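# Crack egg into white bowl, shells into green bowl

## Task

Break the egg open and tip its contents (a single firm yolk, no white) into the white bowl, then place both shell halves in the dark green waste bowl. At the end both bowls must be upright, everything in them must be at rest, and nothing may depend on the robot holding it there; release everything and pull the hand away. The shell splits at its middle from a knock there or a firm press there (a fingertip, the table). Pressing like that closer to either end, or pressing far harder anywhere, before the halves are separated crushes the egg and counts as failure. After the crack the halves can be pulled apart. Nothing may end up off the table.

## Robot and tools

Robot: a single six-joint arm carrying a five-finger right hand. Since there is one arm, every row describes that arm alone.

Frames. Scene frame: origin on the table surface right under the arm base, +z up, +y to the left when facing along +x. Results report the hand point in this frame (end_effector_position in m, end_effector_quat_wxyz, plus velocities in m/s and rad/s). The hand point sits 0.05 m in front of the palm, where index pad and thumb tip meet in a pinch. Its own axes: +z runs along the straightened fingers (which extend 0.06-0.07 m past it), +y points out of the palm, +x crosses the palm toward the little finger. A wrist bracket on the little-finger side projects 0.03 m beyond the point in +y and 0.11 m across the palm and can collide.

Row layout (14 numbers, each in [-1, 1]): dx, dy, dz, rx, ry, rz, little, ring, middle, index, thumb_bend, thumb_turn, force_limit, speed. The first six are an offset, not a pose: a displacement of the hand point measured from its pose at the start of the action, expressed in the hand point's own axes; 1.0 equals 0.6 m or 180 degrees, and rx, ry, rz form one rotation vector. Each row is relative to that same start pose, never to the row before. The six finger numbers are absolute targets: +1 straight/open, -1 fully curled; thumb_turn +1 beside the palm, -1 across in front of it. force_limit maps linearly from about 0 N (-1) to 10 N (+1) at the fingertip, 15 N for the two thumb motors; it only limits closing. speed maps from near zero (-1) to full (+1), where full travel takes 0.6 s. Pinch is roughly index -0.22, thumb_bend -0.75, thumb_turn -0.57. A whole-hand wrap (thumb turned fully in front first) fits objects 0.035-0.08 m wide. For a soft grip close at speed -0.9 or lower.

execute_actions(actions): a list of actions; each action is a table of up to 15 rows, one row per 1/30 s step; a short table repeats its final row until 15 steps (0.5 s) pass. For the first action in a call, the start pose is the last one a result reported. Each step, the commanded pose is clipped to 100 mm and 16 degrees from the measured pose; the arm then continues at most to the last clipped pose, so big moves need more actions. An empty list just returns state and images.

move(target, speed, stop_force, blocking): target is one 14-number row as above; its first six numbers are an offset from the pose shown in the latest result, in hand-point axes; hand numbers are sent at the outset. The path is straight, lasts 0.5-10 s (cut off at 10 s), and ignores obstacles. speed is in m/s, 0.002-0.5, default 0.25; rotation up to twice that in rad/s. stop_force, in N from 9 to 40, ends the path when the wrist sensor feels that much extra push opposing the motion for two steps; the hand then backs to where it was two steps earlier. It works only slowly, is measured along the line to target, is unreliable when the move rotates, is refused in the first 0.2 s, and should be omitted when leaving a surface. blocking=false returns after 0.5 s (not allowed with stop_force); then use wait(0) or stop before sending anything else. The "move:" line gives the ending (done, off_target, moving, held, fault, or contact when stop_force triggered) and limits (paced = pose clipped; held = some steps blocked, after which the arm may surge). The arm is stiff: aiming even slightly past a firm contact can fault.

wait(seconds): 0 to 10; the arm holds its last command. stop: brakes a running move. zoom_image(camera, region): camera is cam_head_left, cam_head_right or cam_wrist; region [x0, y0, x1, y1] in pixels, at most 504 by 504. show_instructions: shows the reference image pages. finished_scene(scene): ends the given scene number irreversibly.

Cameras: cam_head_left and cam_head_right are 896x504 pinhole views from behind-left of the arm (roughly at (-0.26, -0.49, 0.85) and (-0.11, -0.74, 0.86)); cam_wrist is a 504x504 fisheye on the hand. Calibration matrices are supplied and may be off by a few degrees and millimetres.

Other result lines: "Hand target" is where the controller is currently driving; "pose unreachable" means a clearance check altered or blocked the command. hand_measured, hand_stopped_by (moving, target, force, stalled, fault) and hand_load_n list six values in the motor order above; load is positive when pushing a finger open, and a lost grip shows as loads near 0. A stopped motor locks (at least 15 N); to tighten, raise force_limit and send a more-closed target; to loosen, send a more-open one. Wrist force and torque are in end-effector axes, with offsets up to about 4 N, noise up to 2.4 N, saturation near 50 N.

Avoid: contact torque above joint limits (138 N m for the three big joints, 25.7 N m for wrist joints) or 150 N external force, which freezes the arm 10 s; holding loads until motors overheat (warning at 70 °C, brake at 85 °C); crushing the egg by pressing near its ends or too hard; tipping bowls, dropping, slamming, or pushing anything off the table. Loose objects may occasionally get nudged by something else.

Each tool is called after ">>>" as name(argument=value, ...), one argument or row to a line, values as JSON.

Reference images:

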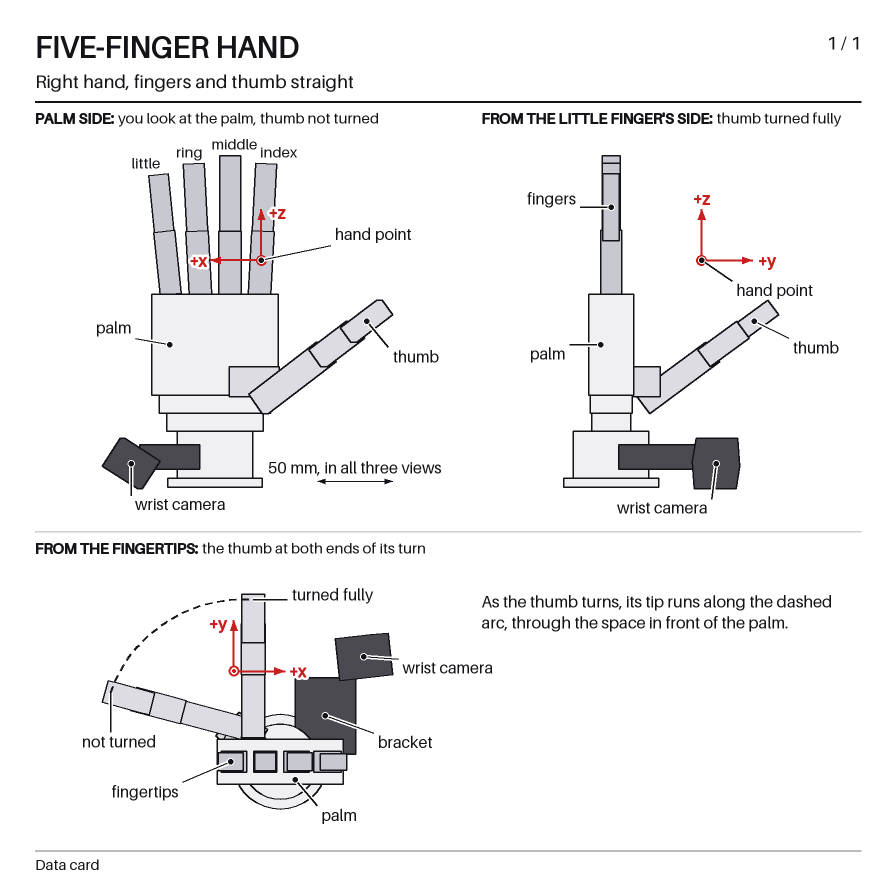

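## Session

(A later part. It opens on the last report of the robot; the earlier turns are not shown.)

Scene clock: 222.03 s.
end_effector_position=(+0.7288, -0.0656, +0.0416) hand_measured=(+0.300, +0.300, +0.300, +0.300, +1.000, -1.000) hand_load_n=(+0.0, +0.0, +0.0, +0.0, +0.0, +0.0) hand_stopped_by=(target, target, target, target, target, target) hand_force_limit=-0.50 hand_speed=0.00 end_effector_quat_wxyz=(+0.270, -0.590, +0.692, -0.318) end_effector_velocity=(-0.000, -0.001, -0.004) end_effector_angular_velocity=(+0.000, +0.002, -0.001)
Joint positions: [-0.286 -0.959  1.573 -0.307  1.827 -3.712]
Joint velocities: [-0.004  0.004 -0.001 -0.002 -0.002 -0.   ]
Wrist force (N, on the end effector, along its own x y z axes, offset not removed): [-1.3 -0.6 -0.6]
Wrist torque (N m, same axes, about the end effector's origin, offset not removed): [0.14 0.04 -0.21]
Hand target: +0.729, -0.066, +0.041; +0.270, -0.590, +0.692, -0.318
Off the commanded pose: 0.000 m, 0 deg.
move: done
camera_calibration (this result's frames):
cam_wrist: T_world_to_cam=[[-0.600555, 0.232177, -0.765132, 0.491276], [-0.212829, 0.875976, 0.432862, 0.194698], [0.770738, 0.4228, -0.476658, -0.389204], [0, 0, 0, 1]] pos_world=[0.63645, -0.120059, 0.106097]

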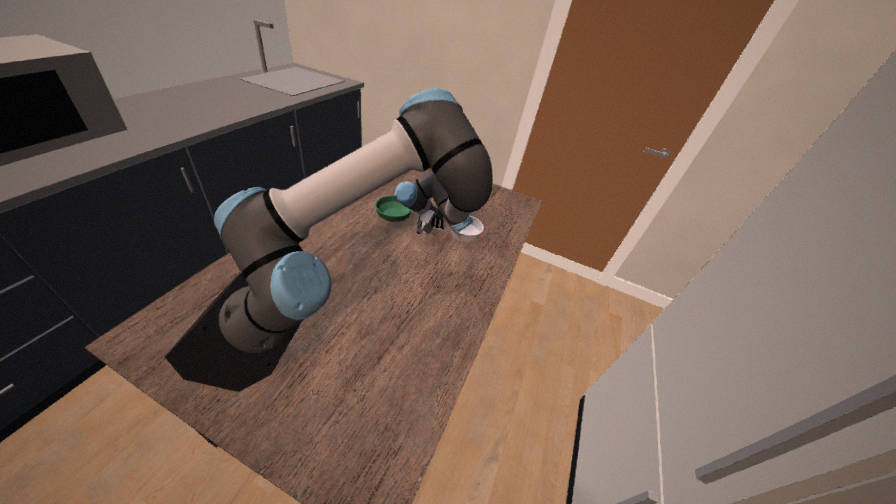

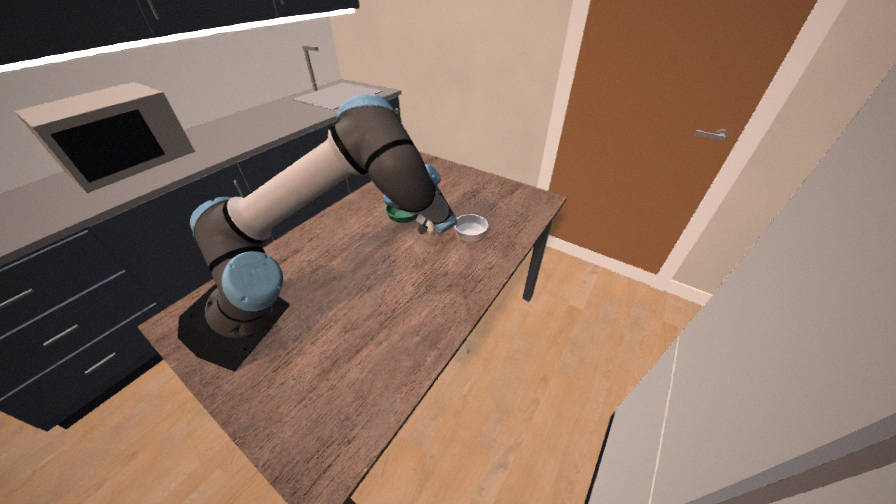

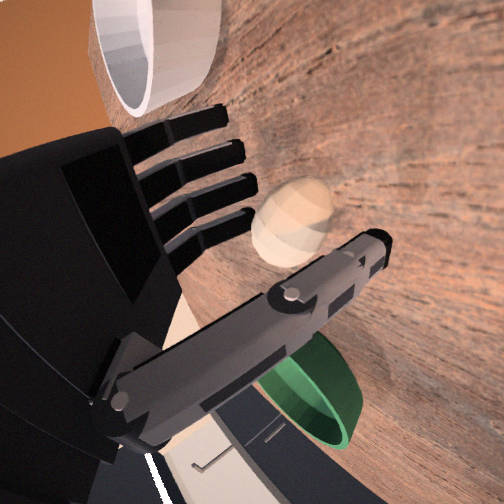

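>>> move(
  target=[0,-0.076,-0.065,0,0,0,0.3,0.3,0.3,0.3,1,-1,-0.5,0],
  speed=0.1,
)

>>> move(
  target=[0,0,0,0,0.186,0.16,0.3,0.3,0.3,0.3,1,-1,-0.5,0],
)

Scene clock: 251.73 s.
end_effector_position=(+0.7290, -0.0656, +0.1013) hand_measured=(+0.300, +0.300, +0.300, +0.300, +1.000, -1.000) hand_load_n=(+0.0, +0.0, +0.0, +0.0, +0.0, +0.0) hand_stopped_by=(target, target, target, target, target, target) hand_force_limit=-0.50 hand_speed=0.00 end_effector_quat_wxyz=(+0.270, -0.590, +0.692, -0.318) end_effector_velocity=(+0.001, +0.000, +0.003) end_effector_angular_velocity=(+0.000, -0.003, -0.000)
Joint positions: [-0.221 -1.034  1.561 -0.215  1.888 -3.692]
Joint velocities: [ 0.003 -0.002 -0.001  0.001  0.002  0.001]
Wrist force (N, on the end effector, along its own x y z axes, offset not removed): [-1.7 -2.9 -2.0]
Wrist torque (N m, same axes, about the end effector's origin, offset not removed): [0.00 0.09 -0.27]
Hand target: +0.729, -0.066, +0.102; +0.270, -0.590, +0.692, -0.318
Off the commanded pose: 0.000 m, 0 deg.
move: done
camera_calibration (this result's frames):
cam_wrist: T_world_to_cam=[[-0.600534, 0.232066, -0.765182, 0.537009], [-0.212869, 0.876023, 0.432747, 0.168966], [0.770744, 0.422763, -0.476682, -0.360918], [0, 0, 0, 1]] pos_world=[0.636636, -0.120056, 0.165747]

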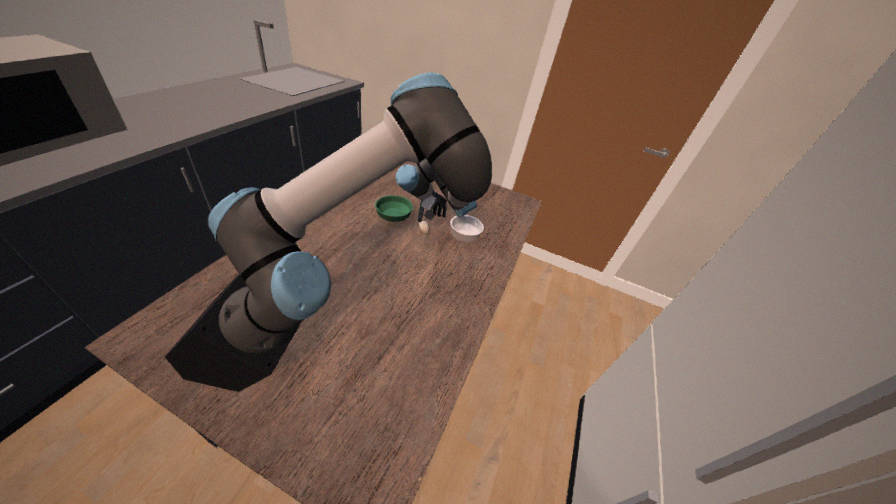

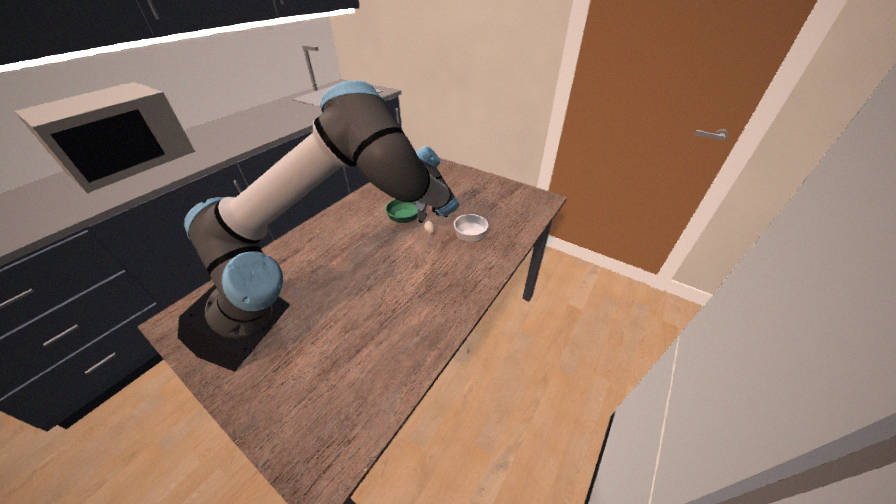

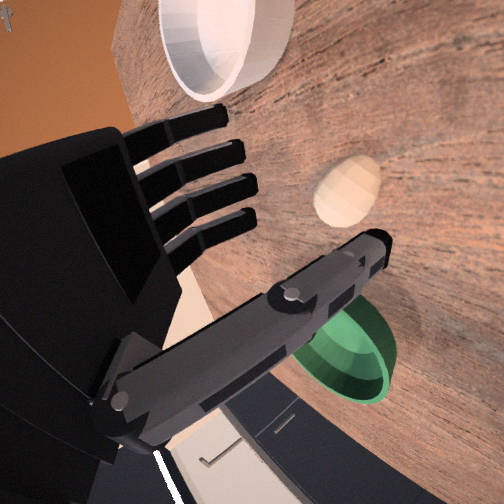

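Scene clock: 253.83 s.
end_effector_position=(+0.7288, -0.0656, +0.1013) hand_measured=(+0.300, +0.300, +0.300, +0.300, +1.000, -1.000) hand_load_n=(+0.0, +0.0, +0.0, +0.0, +0.0, +0.0) hand_stopped_by=(target, target, target, target, target, target) hand_force_limit=-0.50 hand_speed=0.00 end_effector_quat_wxyz=(+0.131, -0.287, +0.862, -0.396) end_effector_velocity=(+0.001, -0.000, +0.001) end_effector_angular_velocity=(+0.001, +0.001, -0.015)
Joint positions: [-0.058 -0.889  1.477 -0.501  2.593 -3.294]
Joint velocities: [ 0.003  0.005 -0.011  0.005  0.015  0.009]
Wrist force (N, on the end effector, along its own x y z axes, offset not removed): [0.7 -4.2 1.2]
Wrist torque (N m, same axes, about the end effector's origin, offset not removed): [-0.56 -0.21 -0.17]
Hand target: +0.729, -0.066, +0.101; +0.131, -0.286, +0.862, -0.396
Off the commanded pose: 0.000 m, 0 deg.
move: done
camera_calibration (this result's frames):
cam_wrist: T_world_to_cam=[[-0.269398, 0.583847, -0.765864, 0.318759], [0.455794, 0.777855, 0.432659, -0.324862], [0.848337, -0.232519, -0.475667, -0.460438], [0, 0, 0, 1]] pos_world=[0.62455, -0.0404718, 0.165665]

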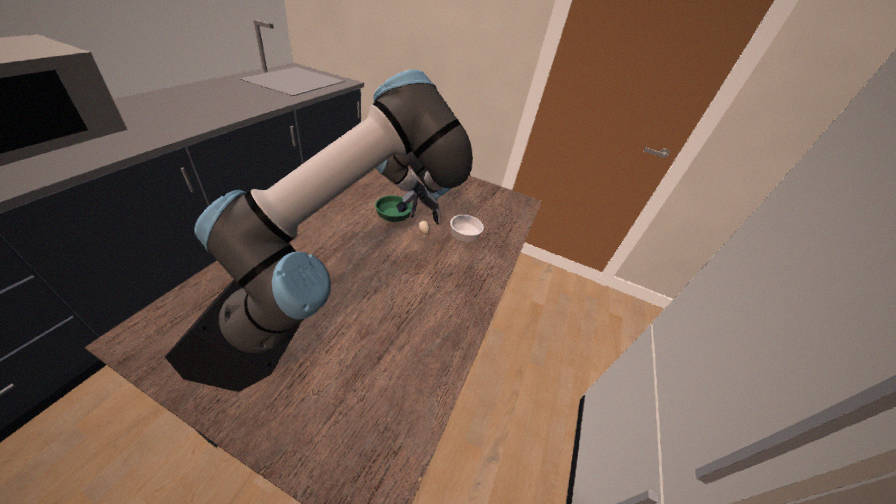

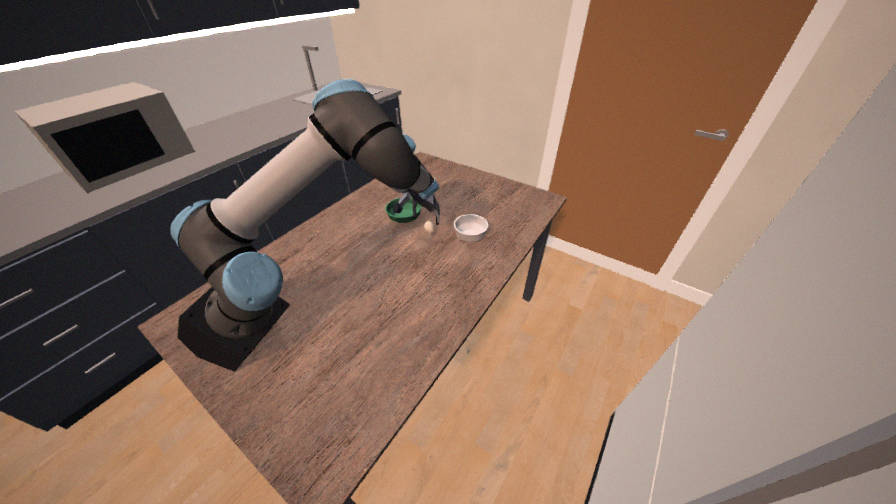

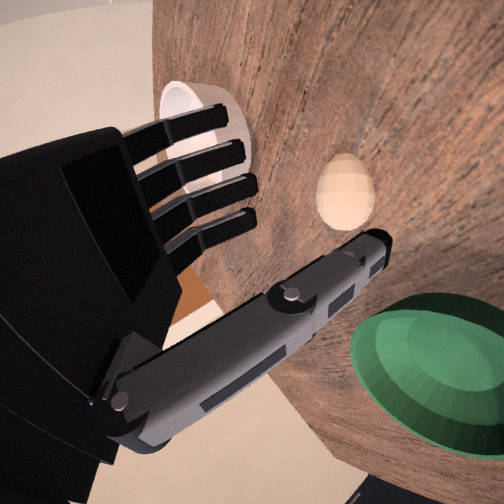

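>>> move(
  target=[-0.003,0.085,0.067,0,0,0,0.3,0.3,0.3,0.3,1,-1,-0.5,0],
  speed=0.04,
)

Scene clock: 274.13 s.
end_effector_position=(+0.7286, -0.0623, +0.0368) hand_measured=(+0.300, +0.300, +0.300, +0.300, +1.000, -1.000) hand_load_n=(+0.0, +0.0, +0.0, +0.0, +0.0, +0.0) hand_stopped_by=(target, target, target, target, target, target) hand_force_limit=-0.50 hand_speed=0.00 end_effector_quat_wxyz=(+0.131, -0.287, +0.862, -0.396) end_effector_velocity=(-0.000, +0.001, -0.002) end_effector_angular_velocity=(+0.000, +0.001, +0.002)
Joint positions: [-0.12  -0.81   1.492 -0.602  2.531 -3.303]
Joint velocities: [-0.001  0.003  0.001 -0.003 -0.002 -0.001]
Wrist force (N, on the end effector, along its own x y z axes, offset not removed): [0.9 -1.7 2.5]
Wrist torque (N m, same axes, about the end effector's origin, offset not removed): [-0.34 -0.28 -0.04]
Hand target: +0.729, -0.062, +0.036; +0.131, -0.287, +0.862, -0.396
Off the commanded pose: 0.000 m, 0 deg.
move: done
camera_calibration (this result's frames):
cam_wrist: T_world_to_cam=[[-0.269427, 0.583956, -0.76577, 0.267391], [0.455828, 0.777788, 0.432743, -0.299382], [0.84831, -0.232467, -0.475741, -0.490149], [0, 0, 0, 1]] pos_world=[0.624307, -0.0372315, 0.101132]

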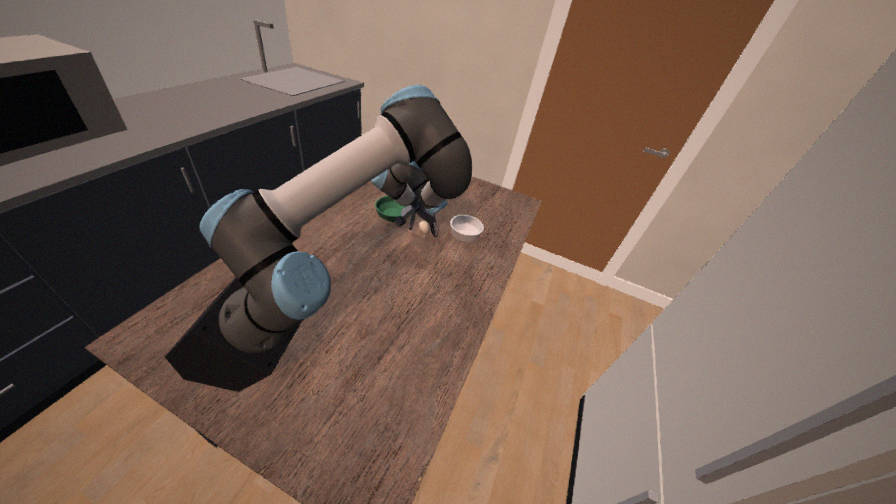

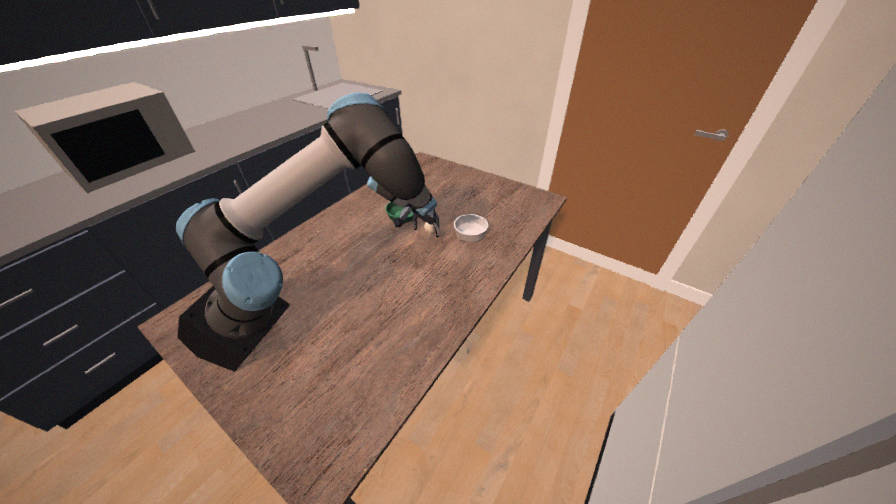

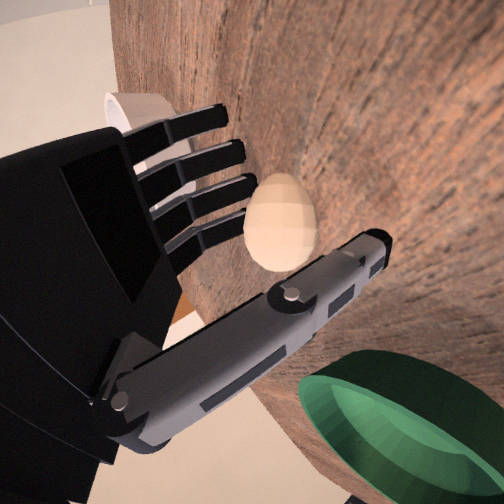

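>>> execute_actions(
  actions=[
    [[0,0,0,0,0,0,0.3,0.3,-1,-1,-1,-1,-0.5,-0.8]],
  ],
)

>>> wait(
  seconds=4,
)

Scene clock: 283.60 s.
end_effector_position=(+0.7285, -0.0624, +0.0366) hand_measured=(+0.300, +0.300, +0.168, +0.168, +0.916, -1.000) hand_load_n=(+0.0, +0.0, +0.0, +0.0, +0.0, +0.0) hand_stopped_by=(target, target, moving, moving, moving, target) hand_force_limit=-0.50 hand_speed=-0.80 end_effector_quat_wxyz=(+0.131, -0.287, +0.862, -0.396) end_effector_velocity=(+0.000, +0.000, +0.001) end_effector_angular_velocity=(-0.000, -0.001, -0.000)
Joint positions: [-0.121 -0.81   1.492 -0.602  2.531 -3.304]
Joint velocities: [ 0.001 -0.001 -0.     0.     0.001  0.   ]
Wrist force (N, on the end effector, along its own x y z axes, offset not removed): [-2.0 -0.4 -0.1]
Wrist torque (N m, same axes, about the end effector's origin, offset not removed): [-0.07 0.28 -0.12]
Hand target: +0.729, -0.062, +0.037; +0.131, -0.287, +0.862, -0.396
Off the commanded pose: 0.000 m, 0 deg.
camera_calibration (this result's frames):
cam_wrist: T_world_to_cam=[[-0.269552, 0.583928, -0.765748, 0.267405], [0.455913, 0.7778, 0.432632, -0.299295], [0.848225, -0.232498, -0.475878, -0.490158], [0, 0, 0, 1]] pos_world=[0.624296, -0.0373144, 0.100994]

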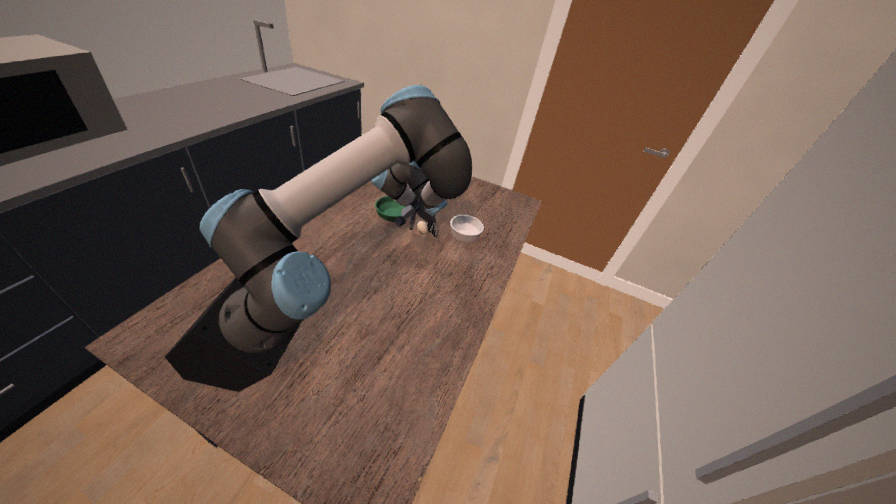

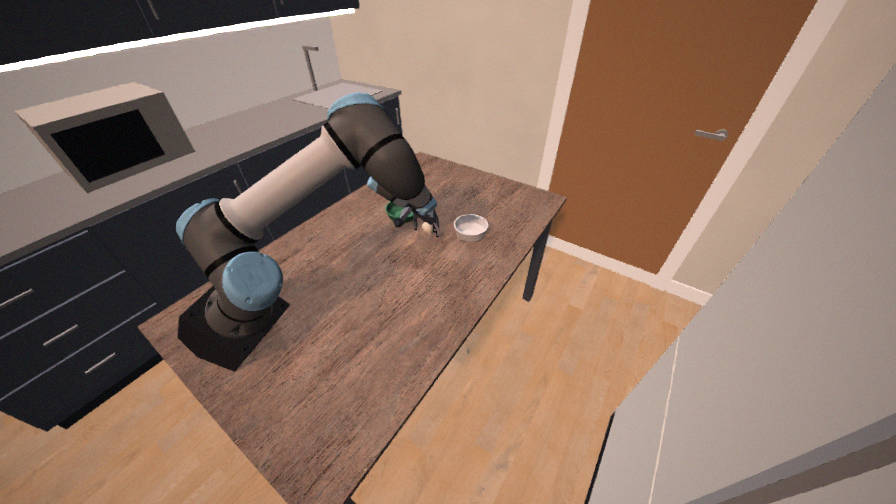

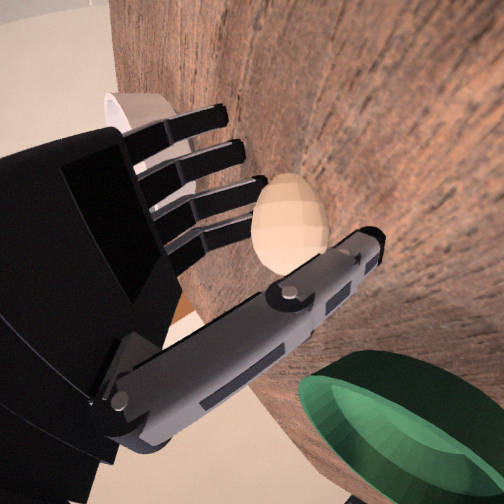

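Scene clock: 287.60 s.
end_effector_position=(+0.7286, -0.0623, +0.0368) hand_measured=(+0.300, +0.300, -0.020, -0.164, +0.784, -1.000) hand_load_n=(+0.0, +0.0, +2.5, +2.5, +5.0, +0.5) hand_stopped_by=(target, target, force, force, force, target) hand_force_limit=-0.50 hand_speed=-0.80 end_effector_quat_wxyz=(+0.131, -0.287, +0.862, -0.396) end_effector_velocity=(+0.001, -0.000, +0.000) end_effector_angular_velocity=(+0.000, -0.001, -0.000)
Joint positions: [-0.12  -0.81   1.492 -0.602  2.531 -3.303]
Joint velocities: [ 0.    -0.    -0.001 -0.    -0.     0.   ]
Wrist force (N, on the end effector, along its own x y z axes, offset not removed): [1.0 -1.3 -1.2]
Wrist torque (N m, same axes, about the end effector's origin, offset not removed): [-0.19 -0.31 -0.12]
Hand target: +0.729, -0.062, +0.037; +0.131, -0.287, +0.862, -0.396
Off the commanded pose: 0.000 m, 0 deg.
wait: 4.00 s; at rest by 1.13 s
camera_calibration (this result's frames):
cam_wrist: T_world_to_cam=[[-0.26943, 0.583956, -0.76577, 0.267393], [0.455828, 0.777789, 0.432742, -0.299383], [0.848309, -0.232466, -0.475743, -0.490146], [0, 0, 0, 1]] pos_world=[0.624306, -0.0372308, 0.101133]

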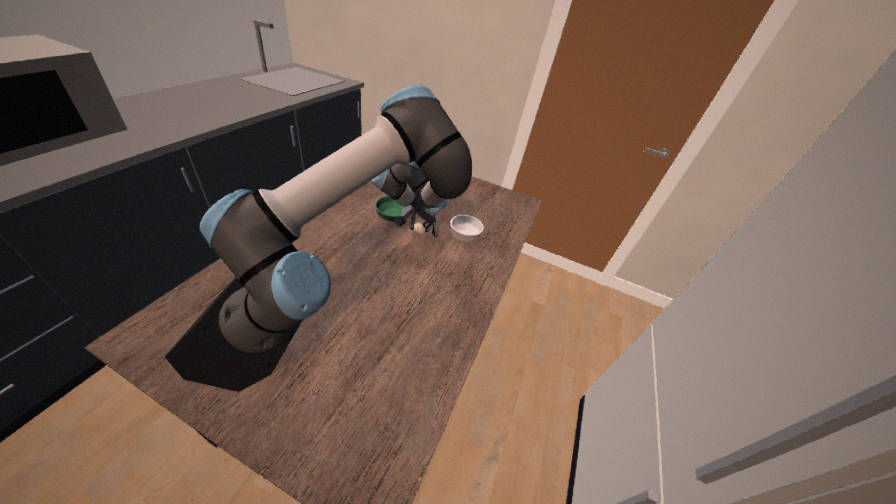

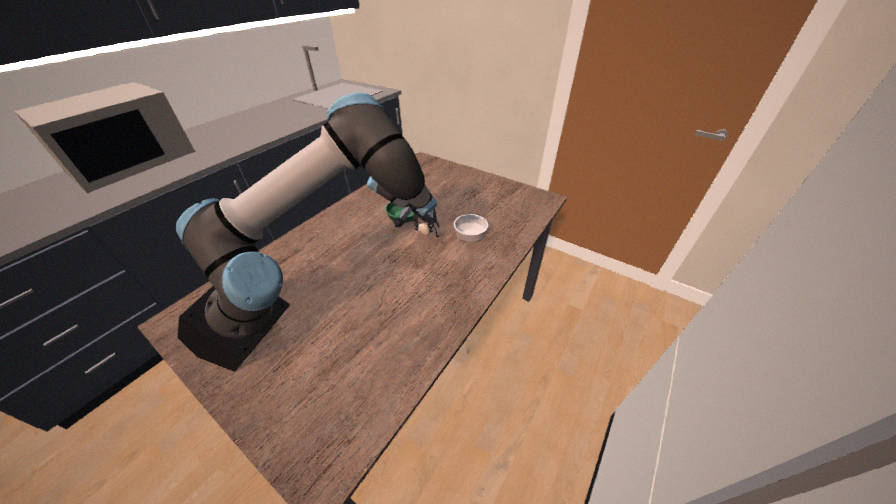

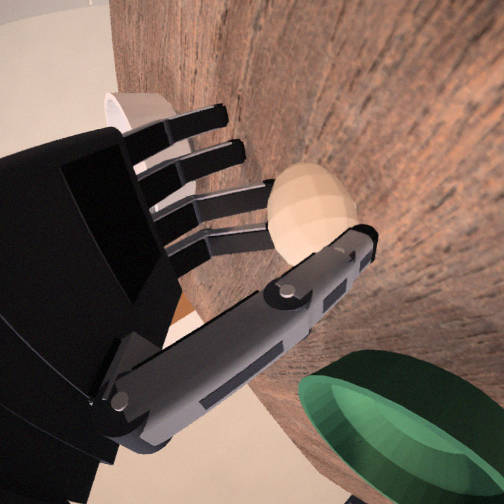

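>>> move(
  target=[0,-0.076,-0.065,0,0,0,0.3,0.3,-1,-1,-1,-1,-0.5,-0.8],
  speed=0.05,
)

Scene clock: 294.90 s.
end_effector_position=(+0.7287, -0.0624, +0.0965) hand_measured=(+0.300, +0.300, -0.020, -0.164, +0.784, -1.000) hand_load_n=(+0.0, +0.0, +2.5, +2.5, +5.0, +0.5) hand_stopped_by=(target, target, force, force, force, target) hand_force_limit=-0.50 hand_speed=-0.80 end_effector_quat_wxyz=(+0.131, -0.287, +0.862, -0.396) end_effector_velocity=(-0.001, -0.001, +0.002) end_effector_angular_velocity=(-0.000, +0.002, -0.002)
Joint positions: [-0.059 -0.879  1.478 -0.511  2.592 -3.294]
Joint velocities: [ 0.002 -0.003 -0.     0.005  0.004  0.001]
Wrist force (N, on the end effector, along its own x y z axes, offset not removed): [-1.3 2.3 1.0]
Wrist torque (N m, same axes, about the end effector's origin, offset not removed): [0.37 0.00 -0.05]
Hand target: +0.729, -0.062, +0.097; +0.131, -0.287, +0.862, -0.396
Off the commanded pose: 0.000 m, 0 deg.
move: done
camera_calibration (this result's frames):
cam_wrist: T_world_to_cam=[[-0.269424, 0.583838, -0.765861, 0.313169], [0.455793, 0.777864, 0.432644, -0.325138], [0.84833, -0.232509, -0.475684, -0.461884], [0, 0, 0, 1]] pos_world=[0.624401, -0.0373192, 0.160802]

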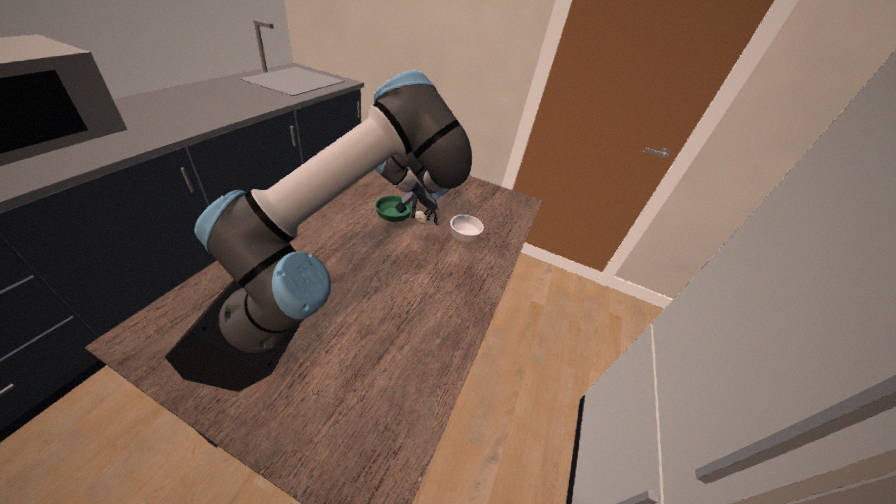

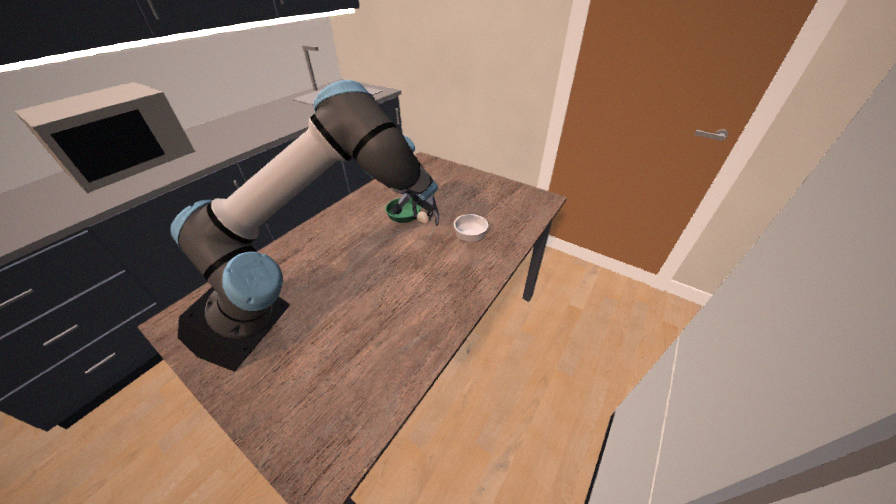

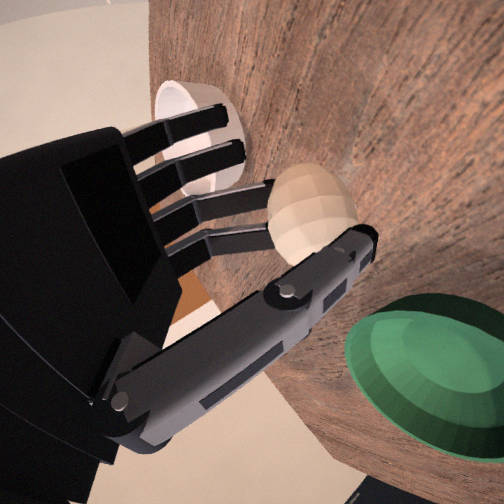

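>>> move(
  target=[0,0.095,0.082,0,0,0,0.3,0.3,-1,-1,-1,-1,-0.5,-0.8],
  speed=0.02,
  stop_force=10,
)

Scene clock: 315.50 s.
end_effector_position=(+0.7286, -0.0626, +0.0338) hand_measured=(+0.300, +0.300, -0.020, -0.164, +0.786, -1.000) hand_load_n=(+0.0, +0.0, +4.0, +3.0, +7.5, +0.5) hand_stopped_by=(target, target, force, force, force, target) hand_force_limit=-0.50 hand_speed=-0.80 end_effector_quat_wxyz=(+0.131, -0.287, +0.862, -0.396) end_effector_velocity=(-0.001, -0.001, +0.007) end_effector_angular_velocity=(-0.001, +0.005, -0.000)
Joint positions: [-0.124 -0.806  1.491 -0.605  2.528 -3.304]
Joint velocities: [ 0.007 -0.011  0.001  0.013  0.01  -0.   ]
Wrist force (N, on the end effector, along its own x y z axes, offset not removed): [-3.5 -2.4 1.5]
Wrist torque (N m, same axes, about the end effector's origin, offset not removed): [-0.47 0.41 -0.40]
Hand target: +0.729, -0.063, +0.035; +0.131, -0.287, +0.862, -0.396
Off the commanded pose: 0.013 m, 0 deg.
move: contact
camera_calibration (this result's frames):
cam_wrist: T_world_to_cam=[[-0.269856, 0.583882, -0.765675, 0.265583], [0.455836, 0.777894, 0.432544, -0.297928], [0.84817, -0.232297, -0.476074, -0.491535], [0, 0, 0, 1]] pos_world=[0.62438, -0.037495, 0.0982111]

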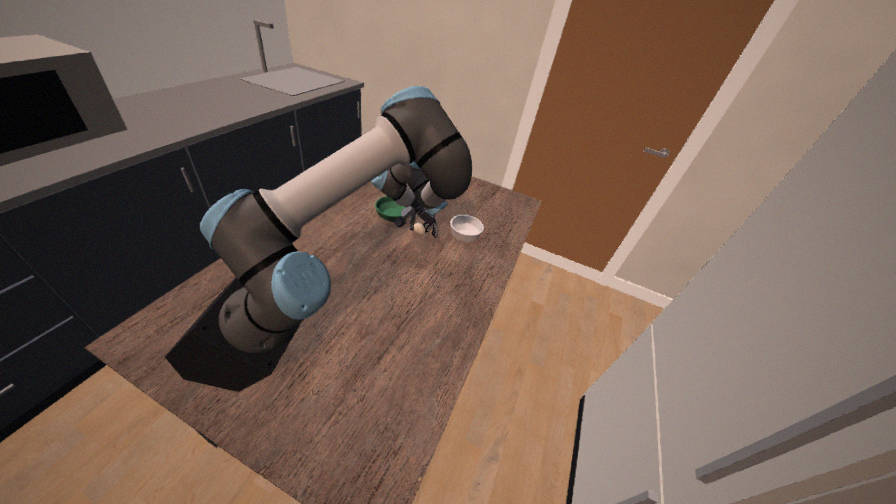

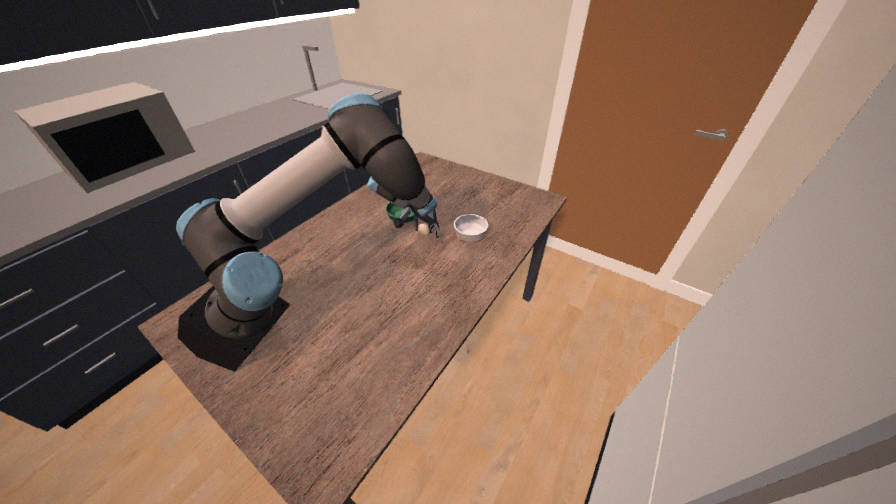

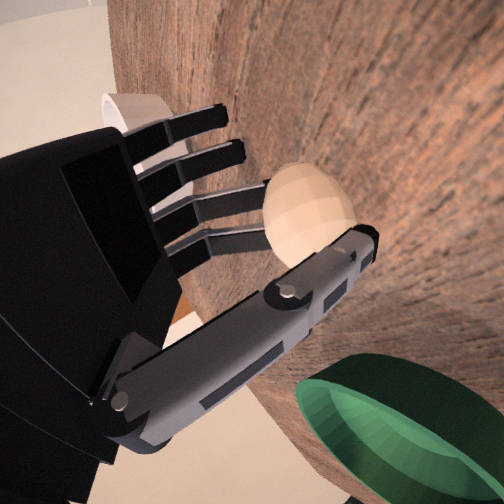

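>>> move(
  target=[0,0.019,0.016,0,0,0,0.3,0.3,-1,-1,-1,-1,-0.5,-0.8],
  speed=0.005,
  stop_force=14,
)

>>> zoom_image(
  camera="cam_head_left",
  region=[380, 190, 470, 250],
)

Scene clock: 327.73 s.
end_effector_position=(+0.7286, -0.0625, +0.0208) hand_measured=(+0.300, +0.300, -0.022, -0.166, +0.780, -1.000) hand_load_n=(+0.0, +0.0, -4.0, +0.0, +0.0, +0.0) hand_stopped_by=(target, target, force, force, force, target) hand_force_limit=-0.50 hand_speed=-0.80 end_effector_quat_wxyz=(+0.131, -0.287, +0.862, -0.396) end_effector_velocity=(-0.001, -0.001, +0.000) end_effector_angular_velocity=(-0.000, +0.003, +0.000)
Joint positions: [-0.137 -0.79   1.491 -0.624  2.514 -3.306]
Joint velocities: [-0.001 -0.001 -0.001  0.005  0.001 -0.   ]
Wrist force (N, on the end effector, along its own x y z axes, offset not removed): [4.1 -20.7 -11.3]
Wrist torque (N m, same axes, about the end effector's origin, offset not removed): [0.63 0.15 -0.35]
Hand target: +0.729, -0.062, +0.021; +0.131, -0.287, +0.862, -0.396
Off the commanded pose: 0.002 m, 0 deg.
move: contact
camera_calibration (this result's frames):
cam_wrist: T_world_to_cam=[[-0.269679, 0.583915, -0.765713, 0.255469], [0.455771, 0.777866, 0.432663, -0.292315], [0.84826, -0.23231, -0.475906, -0.497749], [0, 0, 0, 1]] pos_world=[0.624345, -0.0374225, 0.0852081]

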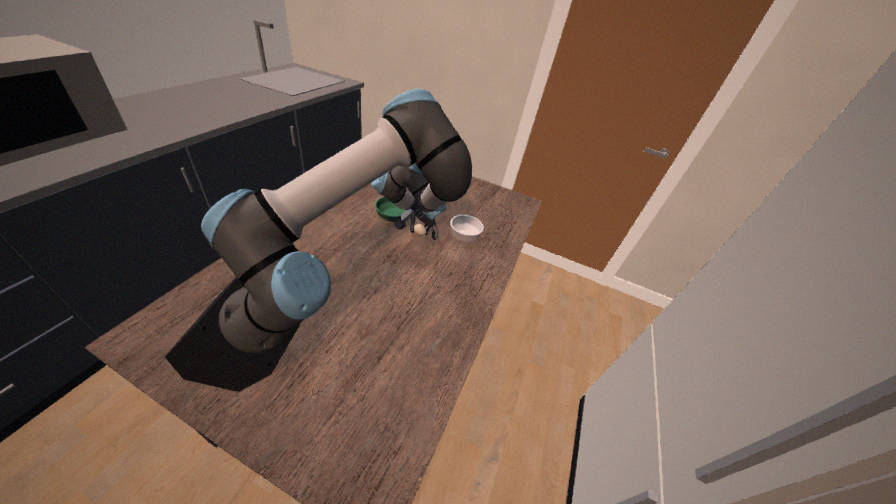

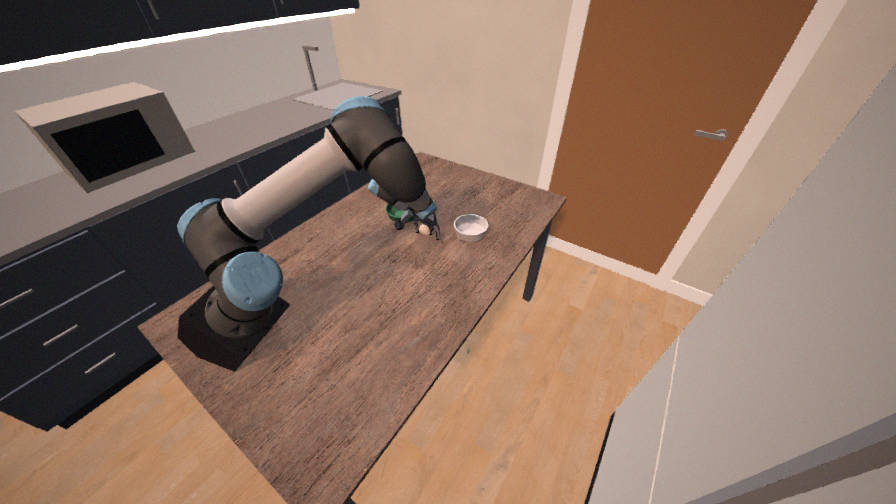

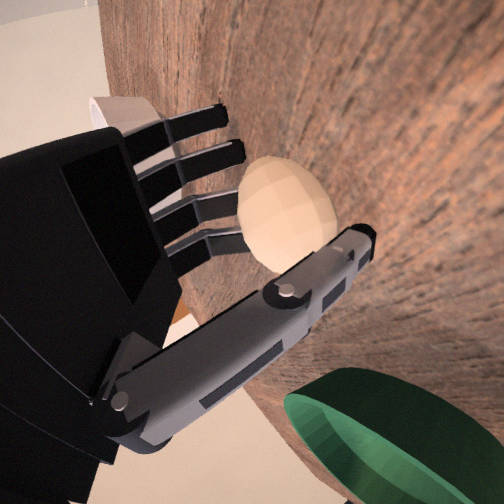

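Region (380, 190, 470, 250) of cam_head_left's 896x504 image, scaled by 5.600, with more detail than that image has.

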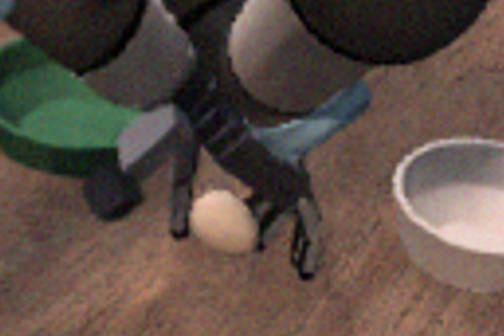

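>>> move(
  target=[0,-0.008,-0.007,0,0,0,0.3,0.3,-0.98,-0.98,-0.98,-1,-0.3,-0.8],
  speed=0.02,
)

Scene clock: 340.57 s.
end_effector_position=(+0.7286, -0.0625, +0.0269) hand_measured=(+0.300, +0.300, -0.062, -0.228, +0.758, -1.000) hand_load_n=(+0.0, +0.0, +3.0, +5.0, +7.0, +0.0) hand_stopped_by=(target, target, force, force, force, target) hand_force_limit=-0.30 hand_speed=-0.80 end_effector_quat_wxyz=(+0.131, -0.287, +0.862, -0.396) end_effector_velocity=(+0.001, +0.001, +0.003) end_effector_angular_velocity=(+0.000, -0.003, +0.000)
Joint positions: [-0.131 -0.797  1.492 -0.615  2.521 -3.305]
Joint velocities: [ 0.004 -0.003 -0.     0.002  0.002  0.001]
Wrist force (N, on the end effector, along its own x y z axes, offset not removed): [-1.2 -1.3 1.0]
Wrist torque (N m, same axes, about the end effector's origin, offset not removed): [-0.08 -0.01 -0.03]
Hand target: +0.729, -0.062, +0.027; +0.131, -0.287, +0.862, -0.396
Off the commanded pose: 0.000 m, 0 deg.
move: done
camera_calibration (this result's frames):
cam_wrist: T_world_to_cam=[[-0.269679, 0.583898, -0.765726, 0.260094], [0.455767, 0.777877, 0.432648, -0.294965], [0.848263, -0.232316, -0.475899, -0.494815], [0, 0, 0, 1]] pos_world=[0.62431, -0.0373758, 0.0912943]

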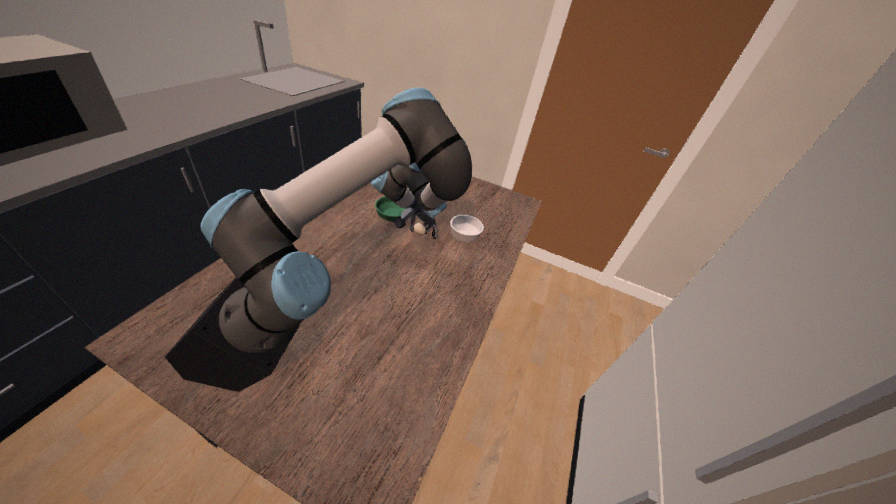

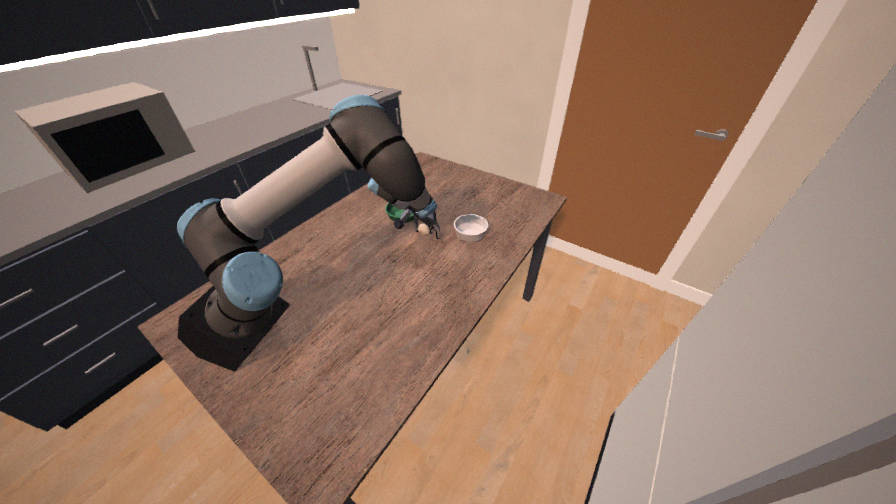

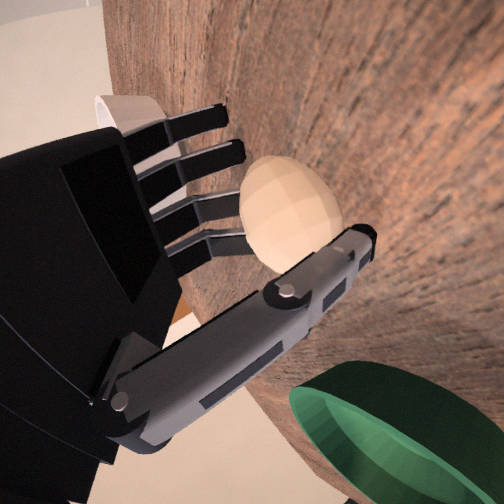

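>>> move(
  target=[0,0.008,0.007,0,0,0,0.3,0.3,-0.98,-0.98,-0.98,-1,-0.3,-0.8],
  speed=0.005,
  stop_force=12,
)

Scene clock: 352.90 s.
end_effector_position=(+0.7286, -0.0625, +0.0207) hand_measured=(+0.300, +0.300, -0.062, -0.228, +0.758, -1.000) hand_load_n=(+0.0, +0.0, +2.0, +4.5, +6.5, +0.0) hand_stopped_by=(target, target, force, force, force, target) hand_force_limit=-0.30 hand_speed=-0.80 end_effector_quat_wxyz=(+0.131, -0.287, +0.862, -0.396) end_effector_velocity=(-0.000, +0.000, -0.001) end_effector_angular_velocity=(+0.000, -0.000, +0.001)
Joint positions: [-0.137 -0.789  1.491 -0.624  2.514 -3.306]
Joint velocities: [-0.001  0.001  0.001 -0.003 -0.002 -0.   ]
Wrist force (N, on the end effector, along its own x y z axes, offset not removed): [-2.9 -3.2 1.0]
Wrist torque (N m, same axes, about the end effector's origin, offset not removed): [-0.19 0.50 -0.21]
Hand target: +0.729, -0.063, +0.021; +0.131, -0.287, +0.862, -0.396
Off the commanded pose: 0.000 m, 0 deg.
move: done
camera_calibration (this result's frames):
cam_wrist: T_world_to_cam=[[-0.269635, 0.583912, -0.765731, 0.255365], [0.455735, 0.77787, 0.432693, -0.292262], [0.848294, -0.232301, -0.47585, -0.497834], [0, 0, 0, 1]] pos_world=[0.624359, -0.0374158, 0.0851059]

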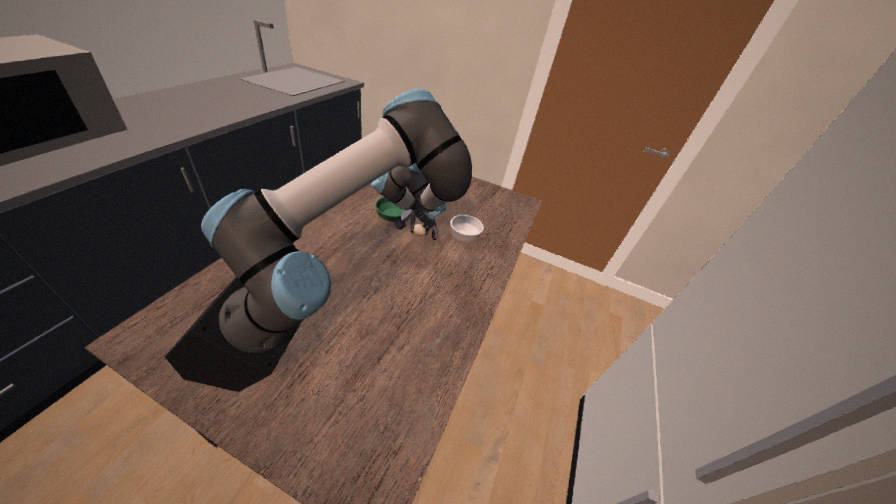

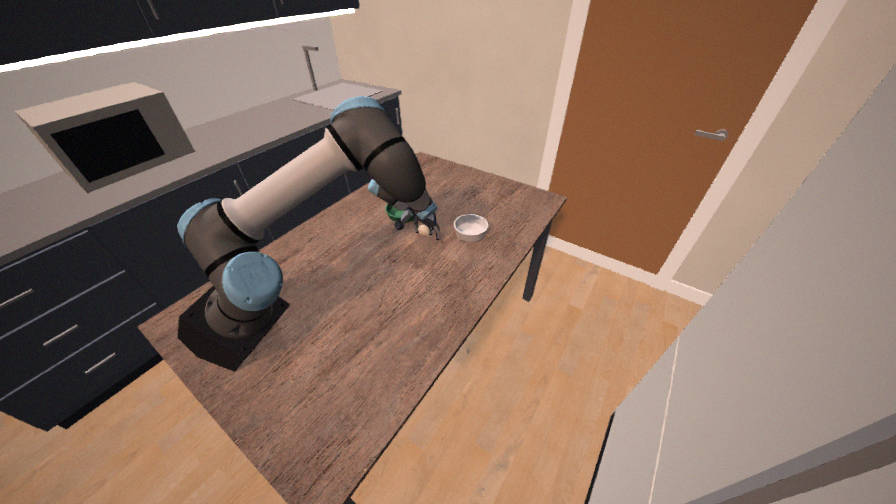

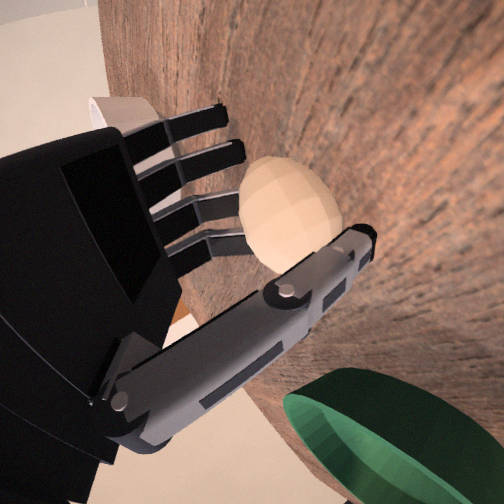

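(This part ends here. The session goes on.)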